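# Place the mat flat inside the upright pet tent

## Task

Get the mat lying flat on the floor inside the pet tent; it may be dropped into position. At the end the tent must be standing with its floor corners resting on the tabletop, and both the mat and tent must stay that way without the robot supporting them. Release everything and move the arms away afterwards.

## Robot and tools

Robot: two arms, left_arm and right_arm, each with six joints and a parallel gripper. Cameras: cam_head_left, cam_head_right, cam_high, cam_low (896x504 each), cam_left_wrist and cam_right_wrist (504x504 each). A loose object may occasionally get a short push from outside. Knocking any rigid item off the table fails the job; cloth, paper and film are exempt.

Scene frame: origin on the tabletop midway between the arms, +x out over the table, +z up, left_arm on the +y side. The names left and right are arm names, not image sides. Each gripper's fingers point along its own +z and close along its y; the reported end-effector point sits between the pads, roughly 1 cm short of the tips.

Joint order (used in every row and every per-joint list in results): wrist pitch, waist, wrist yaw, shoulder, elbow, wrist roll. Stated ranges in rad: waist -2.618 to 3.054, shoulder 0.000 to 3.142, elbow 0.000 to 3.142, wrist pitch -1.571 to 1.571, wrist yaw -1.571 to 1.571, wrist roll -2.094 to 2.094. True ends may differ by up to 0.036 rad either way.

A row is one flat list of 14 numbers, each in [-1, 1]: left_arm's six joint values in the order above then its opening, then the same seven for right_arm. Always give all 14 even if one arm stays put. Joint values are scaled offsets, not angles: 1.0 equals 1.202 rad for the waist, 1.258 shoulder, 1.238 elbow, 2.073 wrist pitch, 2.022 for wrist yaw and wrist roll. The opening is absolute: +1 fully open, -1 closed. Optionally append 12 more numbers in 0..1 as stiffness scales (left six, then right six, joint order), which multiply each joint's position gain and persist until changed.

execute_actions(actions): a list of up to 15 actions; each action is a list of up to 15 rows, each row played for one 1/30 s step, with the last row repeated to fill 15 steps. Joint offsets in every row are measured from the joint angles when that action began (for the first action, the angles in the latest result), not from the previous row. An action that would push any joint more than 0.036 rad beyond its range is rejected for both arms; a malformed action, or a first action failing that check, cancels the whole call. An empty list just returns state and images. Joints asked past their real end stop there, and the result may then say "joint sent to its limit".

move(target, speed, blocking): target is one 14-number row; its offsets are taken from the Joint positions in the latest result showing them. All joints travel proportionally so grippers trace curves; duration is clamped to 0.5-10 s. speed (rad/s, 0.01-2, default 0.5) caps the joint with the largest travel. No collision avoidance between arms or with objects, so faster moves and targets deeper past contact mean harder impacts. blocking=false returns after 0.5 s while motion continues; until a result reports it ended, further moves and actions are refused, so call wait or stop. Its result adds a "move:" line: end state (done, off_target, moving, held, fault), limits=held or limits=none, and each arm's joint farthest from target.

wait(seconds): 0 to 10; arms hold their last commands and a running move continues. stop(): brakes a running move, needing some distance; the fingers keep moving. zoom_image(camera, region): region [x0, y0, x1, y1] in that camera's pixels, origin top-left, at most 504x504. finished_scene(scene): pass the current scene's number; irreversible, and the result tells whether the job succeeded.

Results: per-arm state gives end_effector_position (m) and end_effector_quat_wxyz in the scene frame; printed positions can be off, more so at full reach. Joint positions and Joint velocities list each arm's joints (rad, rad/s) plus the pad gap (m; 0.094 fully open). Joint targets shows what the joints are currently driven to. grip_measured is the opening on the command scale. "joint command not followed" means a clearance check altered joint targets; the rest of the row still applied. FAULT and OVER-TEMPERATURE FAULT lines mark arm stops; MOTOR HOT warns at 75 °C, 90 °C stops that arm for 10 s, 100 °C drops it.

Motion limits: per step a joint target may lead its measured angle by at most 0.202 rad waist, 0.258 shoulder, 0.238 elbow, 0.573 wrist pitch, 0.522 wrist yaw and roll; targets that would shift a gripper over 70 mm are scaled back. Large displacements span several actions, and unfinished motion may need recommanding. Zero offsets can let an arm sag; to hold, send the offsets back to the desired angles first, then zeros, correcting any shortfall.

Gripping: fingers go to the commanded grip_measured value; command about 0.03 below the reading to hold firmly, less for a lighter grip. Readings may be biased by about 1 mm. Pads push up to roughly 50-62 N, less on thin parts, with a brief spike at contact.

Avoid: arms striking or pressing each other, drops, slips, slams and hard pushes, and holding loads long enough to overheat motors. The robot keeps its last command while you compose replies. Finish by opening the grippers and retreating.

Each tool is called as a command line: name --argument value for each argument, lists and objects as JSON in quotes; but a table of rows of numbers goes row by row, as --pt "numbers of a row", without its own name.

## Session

execute_actions --actions '[]'

Scene clock: 0.00 s.
left_arm: end_effector_position=(+0.4102, +0.3242, +0.4154) grip_measured=+1.000 end_effector_quat_wxyz=(+0.712, +0.048, +0.699, -0.044) | right_arm: end_effector_position=(+0.3771, -0.3182, +0.3998) grip_measured=+1.000 end_effector_quat_wxyz=(+0.695, +0.078, +0.711, -0.069)
Joint names: [wrist pitch, waist, wrist yaw, shoulder, elbow, wrist roll]
Joint positions: left_arm=[ 0.008 -0.002 -0.001  1.052  1.063  0.006  0.094] | right_arm=[-0.012 -0.016  0.003  1.06   1.047  0.009  0.094]
Joint velocities: left_arm=[ 0.007 -0.012 -0.022 -0.002  0.002 -0.007  0.   ] | right_arm=[-0.022 -0.007  0.022 -0.012 -0.012 -0.022  0.   ]
Motor temperatures (°C, as the motors report them): left_arm=[36 27 28 27 28 28] | right_arm=[29 26 27 28 27 25]
Joint targets: left_arm=[-0.004 -0.002 -0.001 1.047 1.067 0.007] | right_arm=[0.001 -0.016 0.003 1.050 1.061 0.009]
Joint stiffness scale: left_arm=[1. 1. 1. 1. 1. 1.] | right_arm=[1. 1. 1. 1. 1. 1.]

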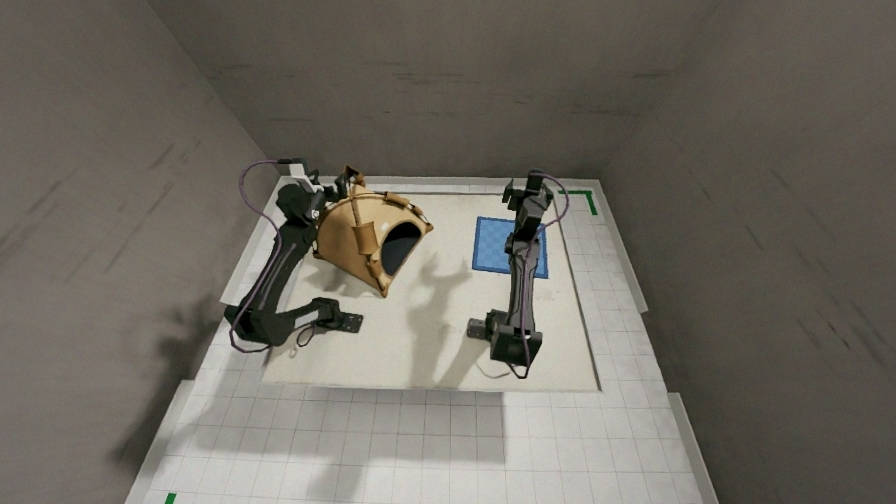

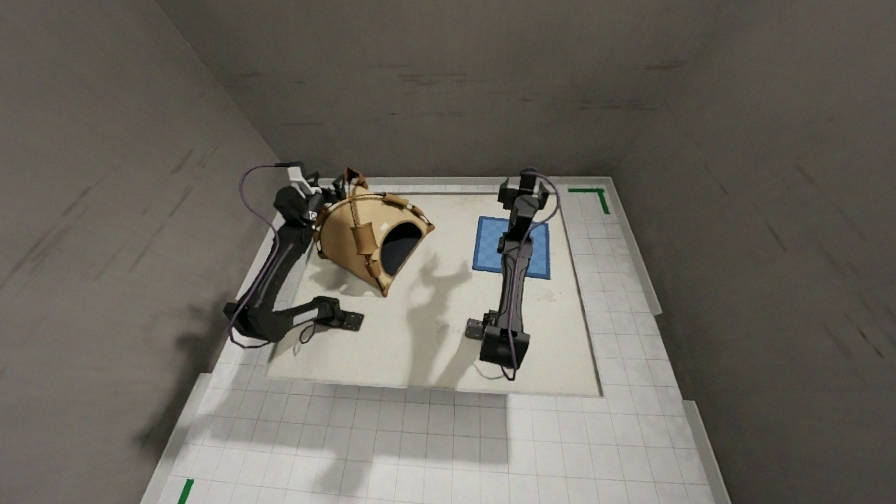

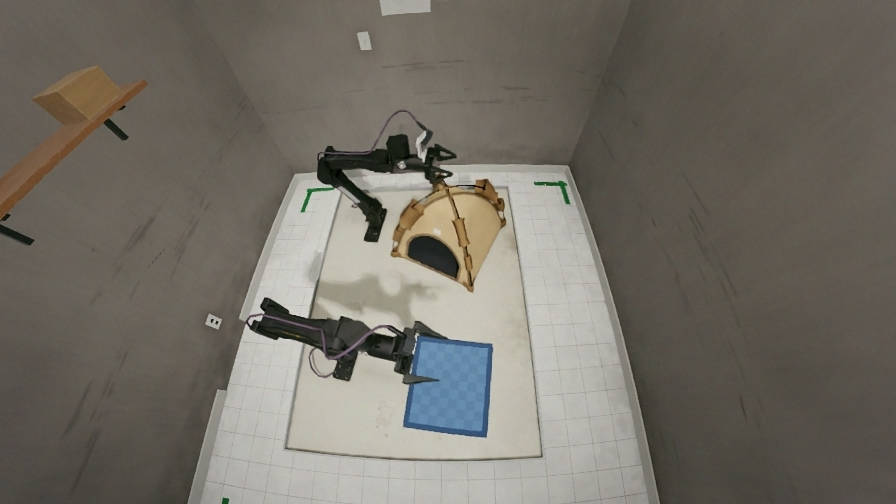

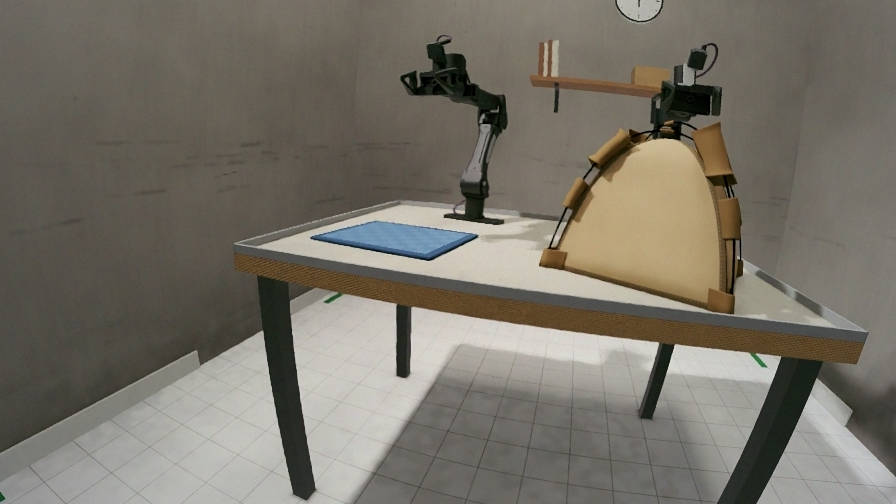

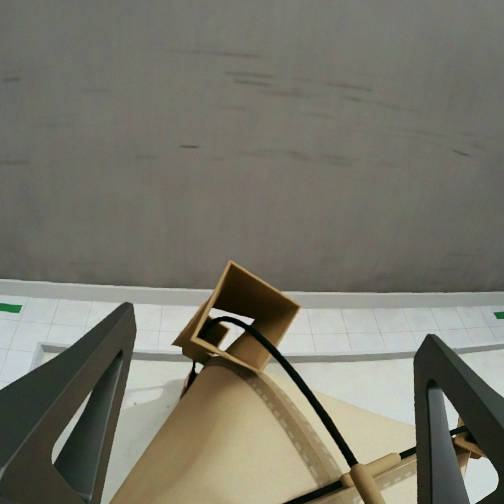

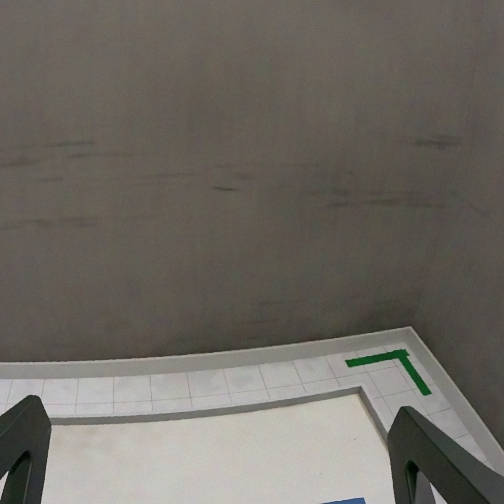

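move --target '[-0.1,-0.655,0,0,0,0.3,1, -0.3,0.2,0.24,0.45,0.2,0.09,-0.4]' --speed 0.6

Scene clock: 5.37 s.
left_arm: end_effector_position=(+0.2642, +0.0744, +0.3696) grip_measured=+1.000 end_effector_quat_wxyz=(+0.639, +0.526, +0.553, -0.096) | right_arm: end_effector_position=(+0.4103, -0.3088, +0.1542) grip_measured=-0.399 end_effector_quat_wxyz=(+0.293, +0.136, +0.926, -0.195)
Joint names: [wrist pitch, waist, wrist yaw, shoulder, elbow, wrist roll]
Joint positions: left_arm=[-0.177 -0.783 -0.002  1.052  1.063  0.61   0.094] | right_arm=[-0.63   0.216  0.472  1.632  1.255  0.18   0.028]
Joint velocities: left_arm=[ 0.007 -0.012 -0.022 -0.002  0.017  0.022  0.   ] | right_arm=[ 0.022  0.017 -0.051 -0.022  0.002  0.022  0.   ]
Motor temperatures (°C, as the motors report them): left_arm=[38 28 28 27 29 28] | right_arm=[30 26 27 28 28 25]
Joint targets: left_arm=[-0.199 -0.790 -0.001 1.052 1.063 0.613] | right_arm=[-0.634 0.224 0.489 1.626 1.295 0.191]
Joint stiffness scale: left_arm=[1. 1. 1. 1. 1. 1.] | right_arm=[1. 1. 1. 1. 1. 1.]
move: off_target (left_arm, right_arm); limits=none; left_arm: farthest joint: the wrist pitch, 0.022 radians from its target (0.207 radians at the start); right_arm: farthest joint: the elbow, 0.040 radians from its target (0.247 radians at the start)

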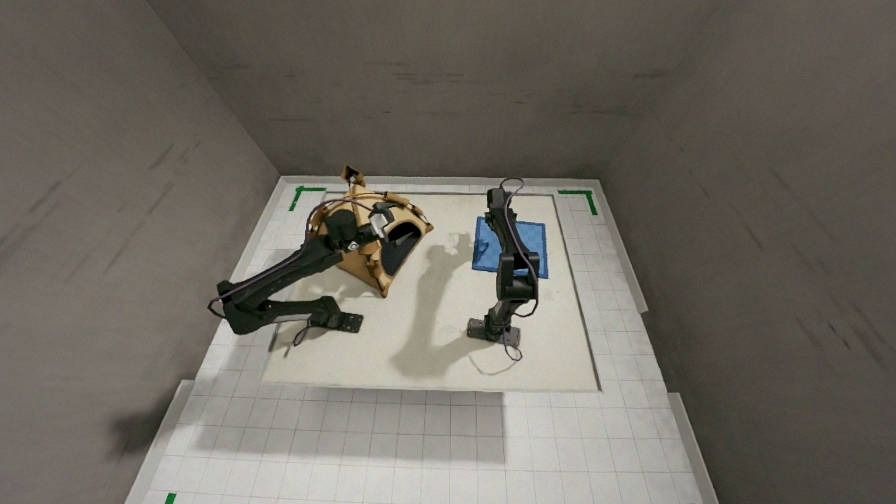

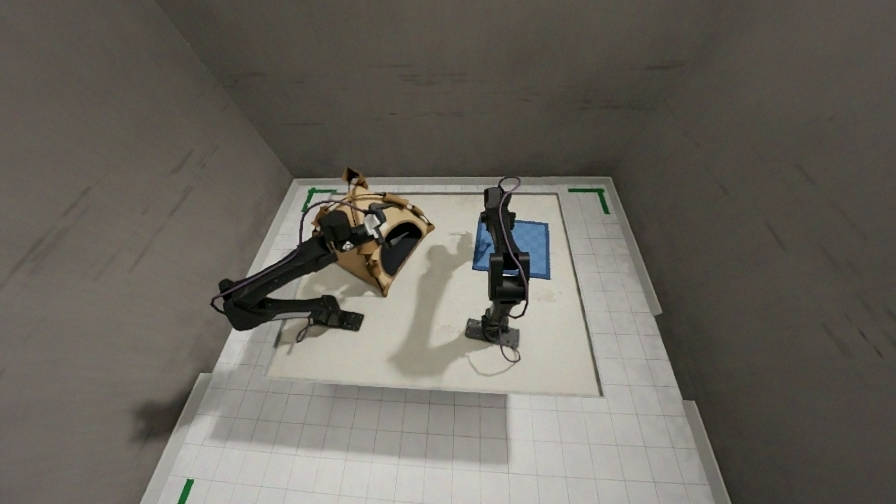

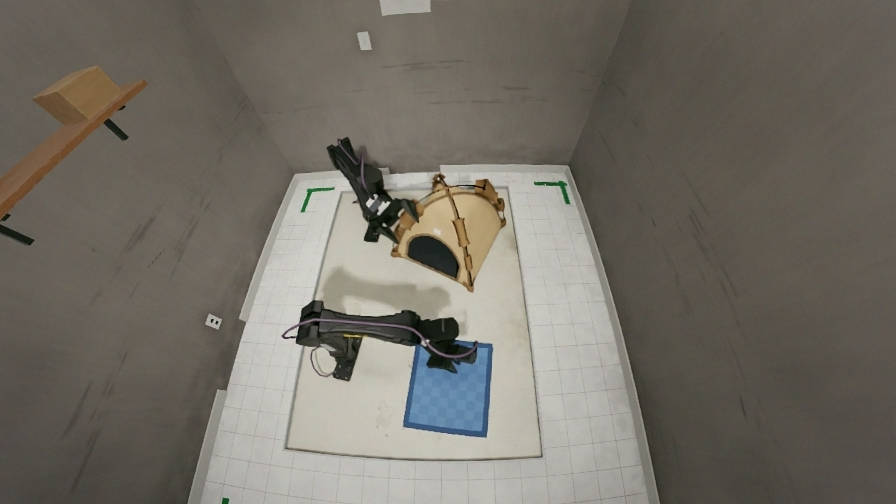

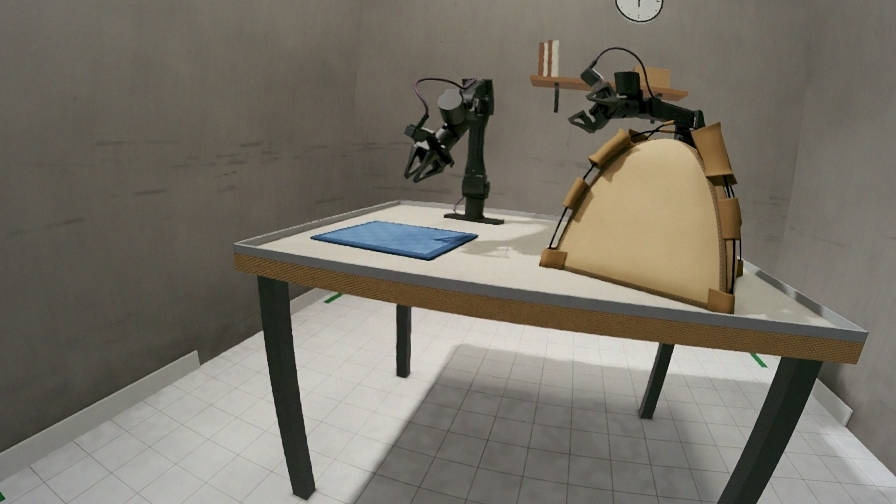

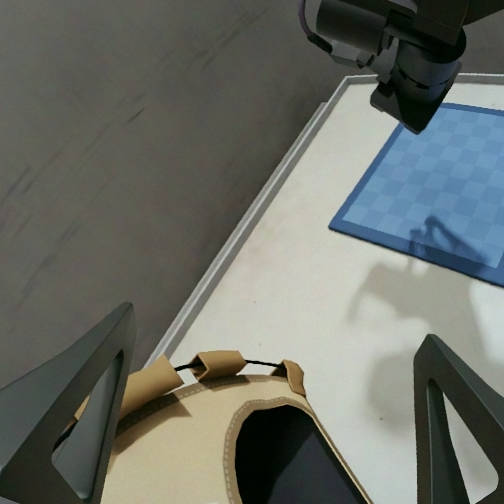

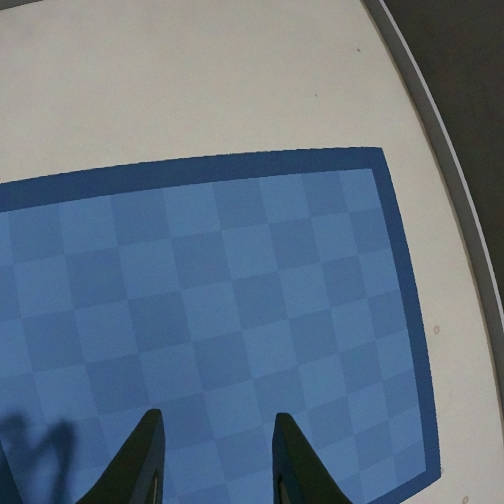

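move --target '[-0.602,0,0,0.804,0.70,0.287,1, -0.33,0.15,0.247,0.49,0.35,0.094,-0.4]' --speed 0.7

Scene clock: 8.37 s.
left_arm: end_effector_position=(+0.2756, +0.0597, +0.1276) grip_measured=+1.000 end_effector_quat_wxyz=(+0.007, +0.866, +0.499, +0.002) | right_arm: end_effector_position=(+0.3876, -0.3077, +0.0697) grip_measured=-0.399 end_effector_quat_wxyz=(-0.017, -0.007, +0.881, -0.472)
Joint names: [wrist pitch, waist, wrist yaw, shoulder, elbow, wrist roll]
Joint positions: left_arm=[-1.411 -0.783 -0.002  2.055  1.91   1.185  0.094] | right_arm=[-1.301  0.39   0.946  2.255  1.656  0.355  0.028]
Joint velocities: left_arm=[-0.037 -0.002 -0.037 -0.007 -0.002  0.037  0.   ] | right_arm=[ 0.125  0.002  0.022 -0.012 -0.017 -0.081  0.001]
Motor temperatures (°C, as the motors report them): left_arm=[38 28 28 27 29 28] | right_arm=[30 26 27 28 28 25]
Joint targets: left_arm=[-1.425 -0.783 -0.002 2.064 1.930 1.190] | right_arm=[-1.313 0.397 0.971 2.249 1.688 0.370]
Joint stiffness scale: left_arm=[1. 1. 1. 1. 1. 1.] | right_arm=[1. 1. 1. 1. 1. 1.]
move: off_target (right_arm); limits=none; left_arm: farthest joint: the elbow, 0.020 radians from its target (0.866 radians at the start); right_arm: farthest joint: the elbow, 0.032 radians from its target (0.433 radians at the start)

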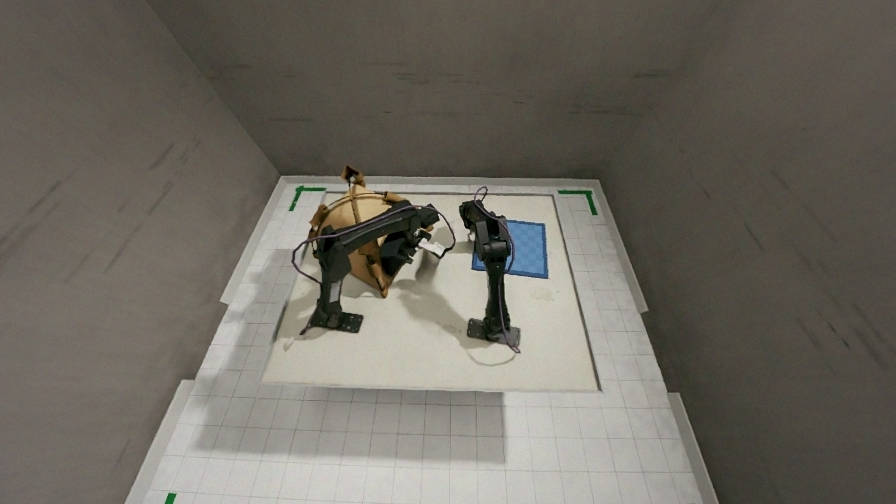

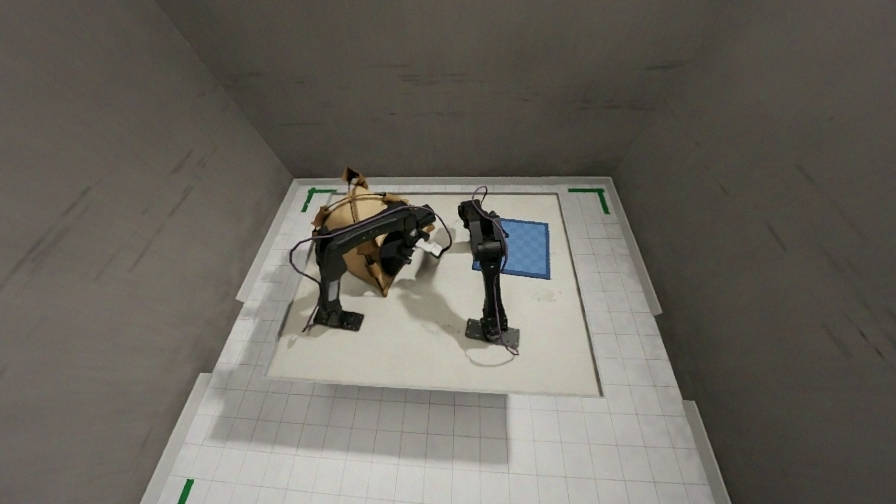

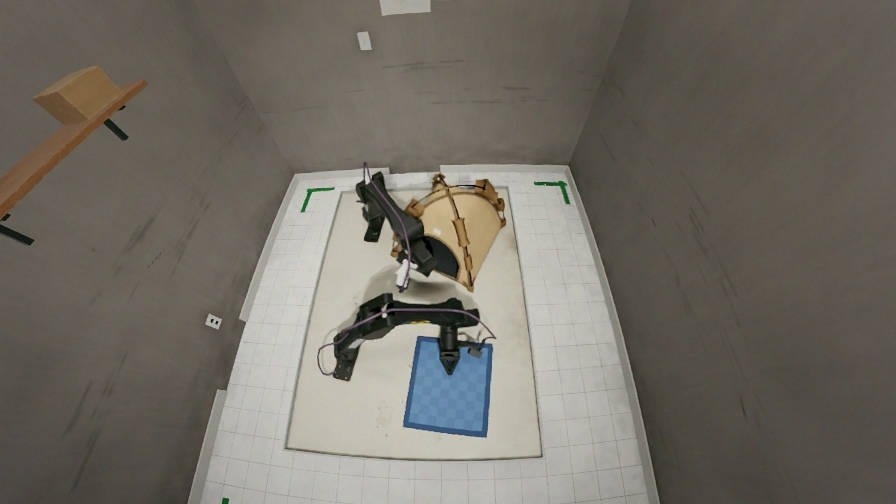

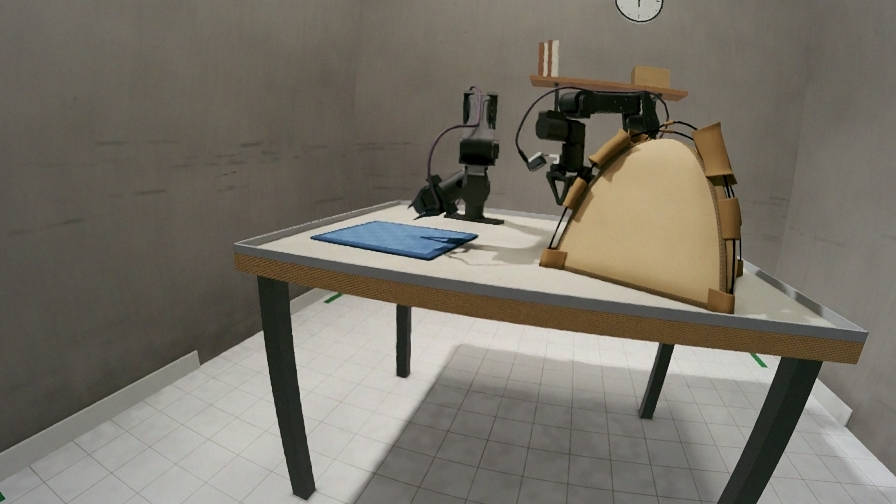

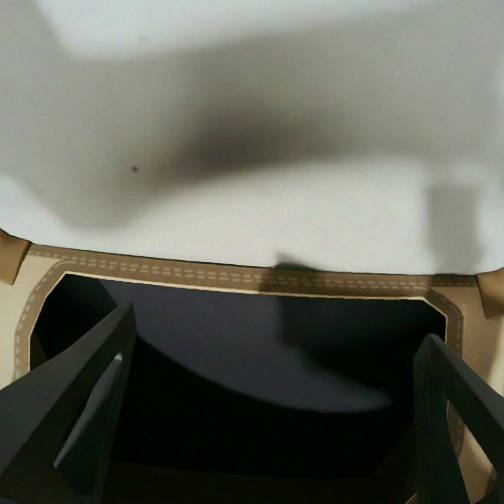

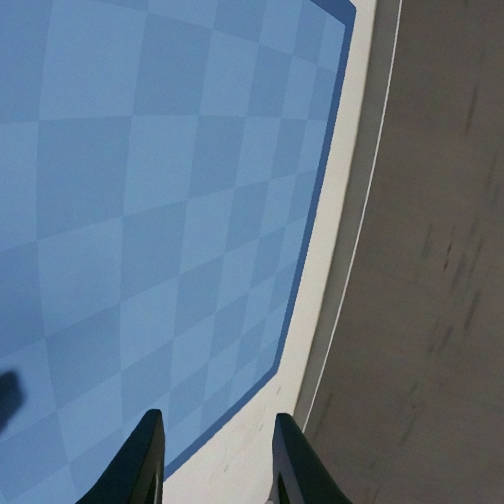

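move --target '[0.184,0,0,0.048,-0.285,0,1, 0,0,0.01,0,0.02,0,-0.4]' --speed 0.4

Scene clock: 10.40 s.
left_arm: end_effector_position=(+0.2741, +0.0617, +0.0244) grip_measured=+1.000 end_effector_quat_wxyz=(-0.001, +0.867, +0.499, +0.001) | right_arm: end_effector_position=(+0.3872, -0.3073, +0.0691) grip_measured=-0.399 end_effector_quat_wxyz=(-0.018, -0.007, +0.882, -0.470)
Joint names: [wrist pitch, waist, wrist yaw, shoulder, elbow, wrist roll]
Joint positions: left_arm=[-1.037 -0.783 -0.002  2.103  1.568  1.185  0.094] | right_arm=[-1.302  0.39   0.941  2.255  1.656  0.355  0.028]
Joint velocities: left_arm=[ 0.022  0.012 -0.022 -0.007  0.002 -0.007  0.   ] | right_arm=[ 0.007 -0.012  0.037 -0.007 -0.012  0.007  0.002]
Motor temperatures (°C, as the motors report them): left_arm=[38 28 28 28 29 28] | right_arm=[30 26 27 29 28 25]
Joint targets: left_arm=[-1.030 -0.783 -0.002 2.116 1.557 1.185] | right_arm=[-1.301 0.390 0.966 2.255 1.681 0.355]
Joint stiffness scale: left_arm=[1. 1. 1. 1. 1. 1.] | right_arm=[1. 1. 1. 1. 1. 1.]
move: off_target (right_arm); limits=none; left_arm: farthest joint: the shoulder, 0.012 radians from its target (0.060 radians at the start); right_arm: farthest joint: the wrist yaw, 0.025 radians from its target (0.020 radians at the start)

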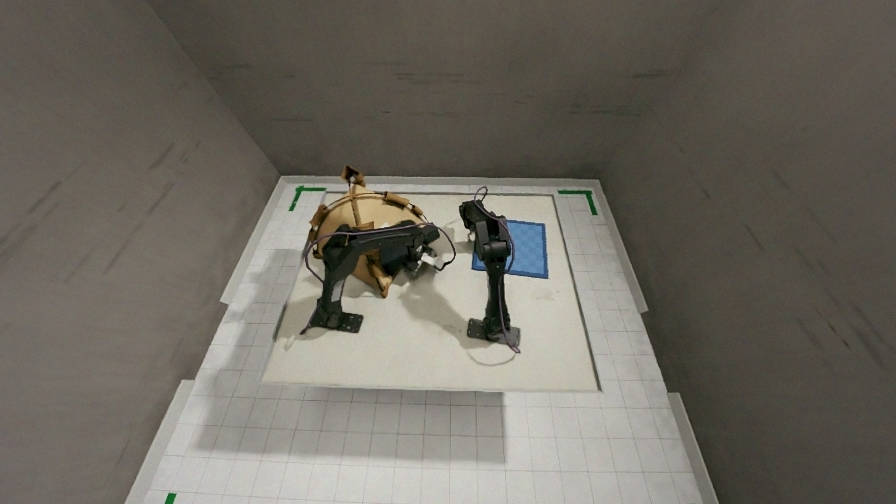

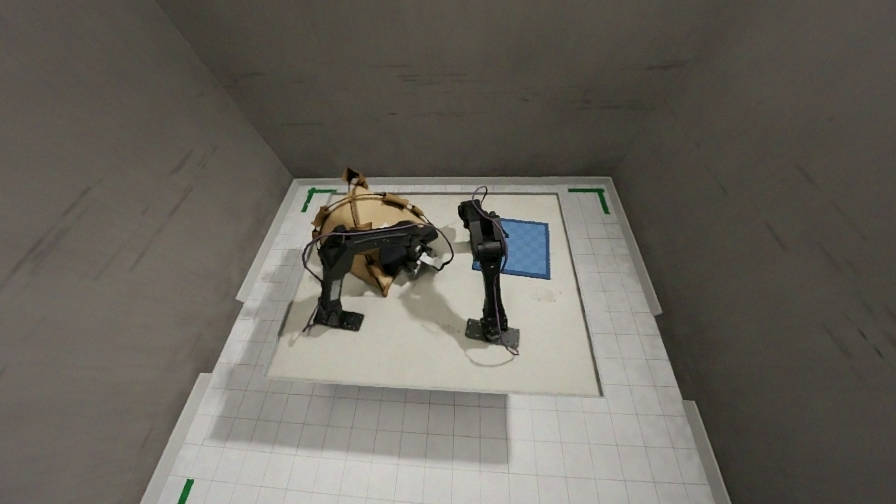

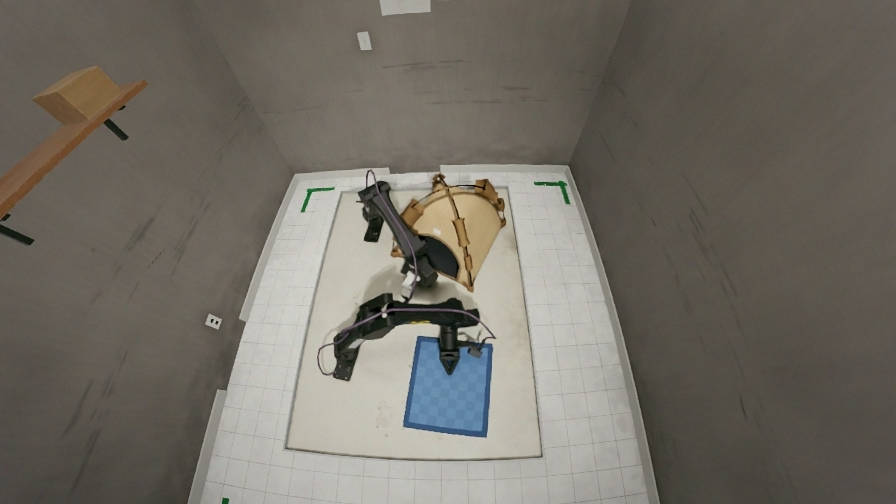

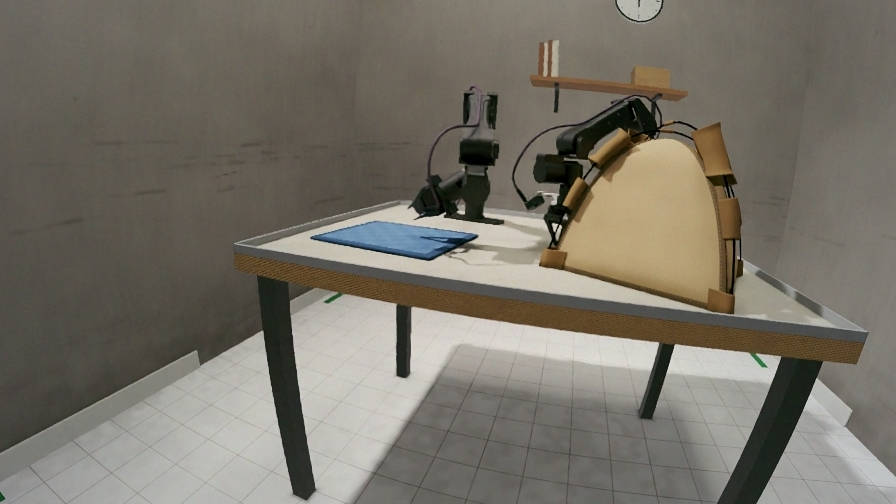

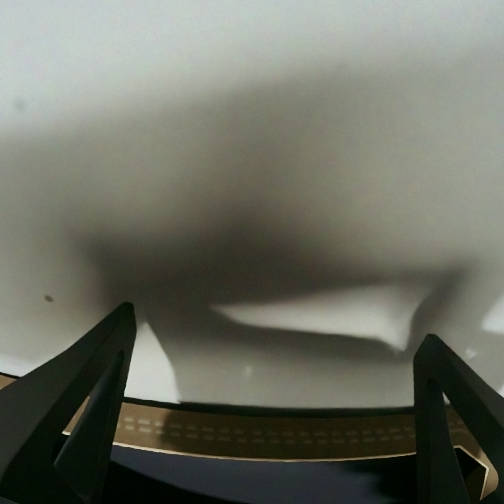

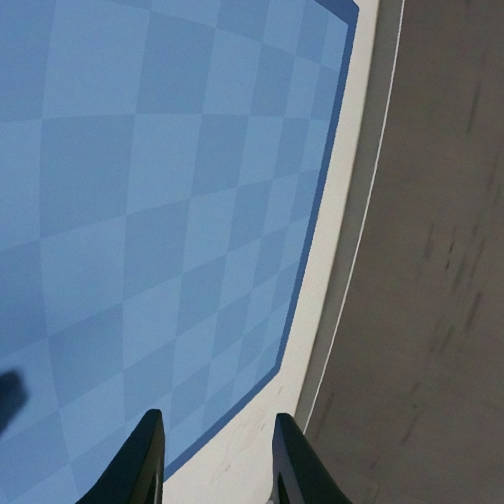

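move --target '[0.036,0.193,0,-0.085,-0.134,0.11,1, 0,0.1,0.015,0,0.02,0,-0.4]' --speed 0.15

Scene clock: 13.33 s.
left_arm: end_effector_position=(+0.3187, +0.1387, +0.0198) grip_measured=+1.000 end_effector_quat_wxyz=(+0.001, +0.864, +0.503, +0.002) | right_arm: end_effector_position=(+0.3927, -0.2639, +0.0698) grip_measured=-0.399 end_effector_quat_wxyz=(+0.010, -0.057, +0.879, -0.473)
Joint names: [wrist pitch, waist, wrist yaw, shoulder, elbow, wrist roll]
Joint positions: left_arm=[-0.968 -0.559 -0.002  2.017  1.418  1.4    0.094] | right_arm=[-1.302  0.502  0.947  2.255  1.656  0.355  0.028]
Joint velocities: left_arm=[-0.095  0.002  0.022  0.002  0.017  0.022  0.   ] | right_arm=[ 0.037  0.017  0.007 -0.022 -0.002 -0.007 -0.001]
Motor temperatures (°C, as the motors report them): left_arm=[37 28 28 29 29 28] | right_arm=[29 26 27 29 29 25]
Joint targets: left_arm=[-0.962 -0.551 -0.002 1.996 1.402 1.407] | right_arm=[-1.302 0.510 0.972 2.255 1.681 0.355]
Joint stiffness scale: left_arm=[1. 1. 1. 1. 1. 1.] | right_arm=[1. 1. 1. 1. 1. 1.]
move: off_target (left_arm, right_arm); limits=none; left_arm: farthest joint: the shoulder, 0.021 radians from its target (0.107 radians at the start); right_arm: farthest joint: the wrist yaw, 0.025 radians from its target (0.030 radians at the start)

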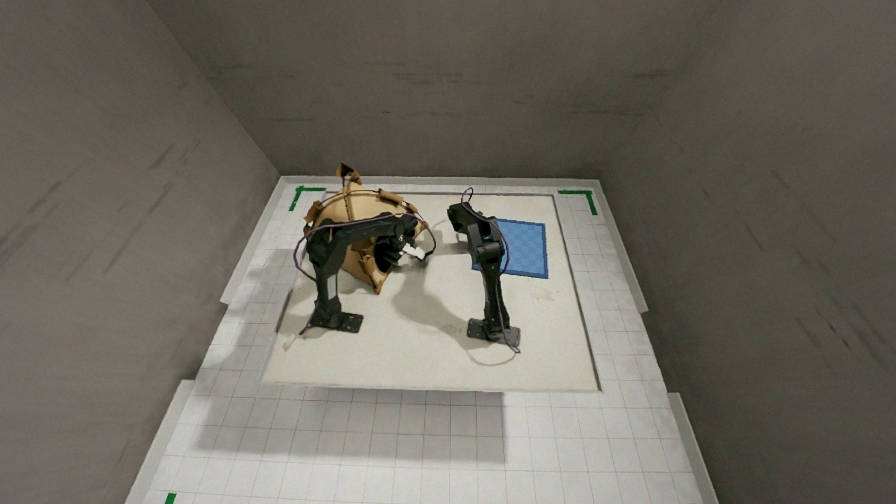

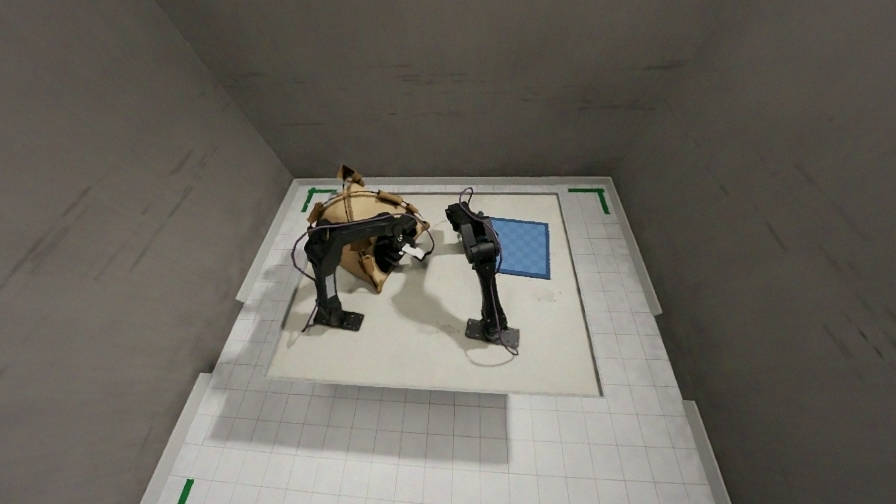

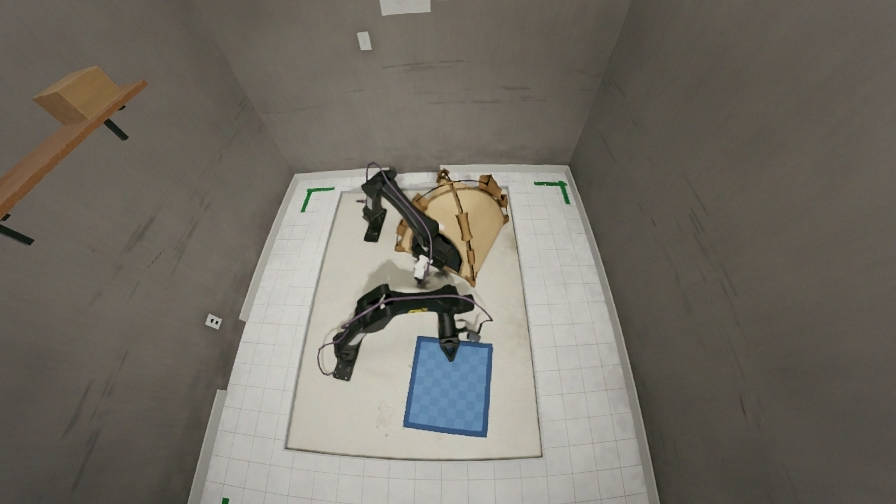

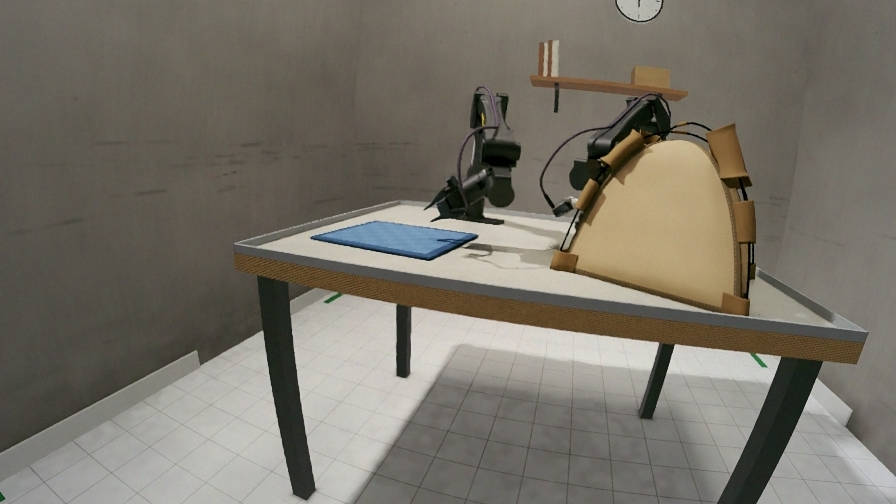

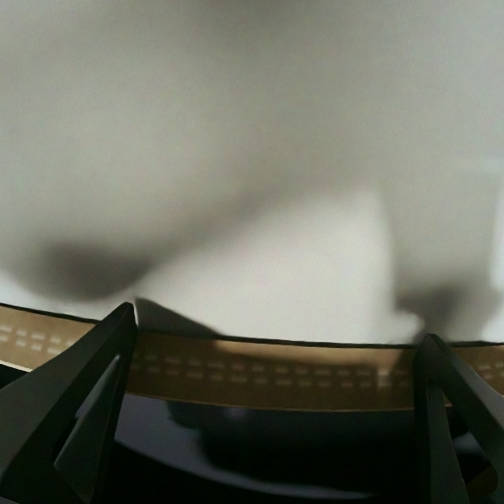

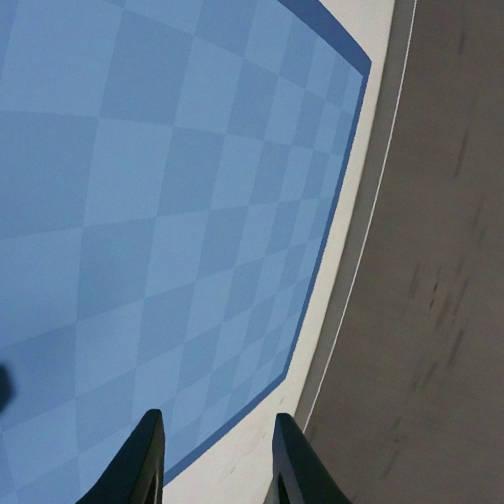

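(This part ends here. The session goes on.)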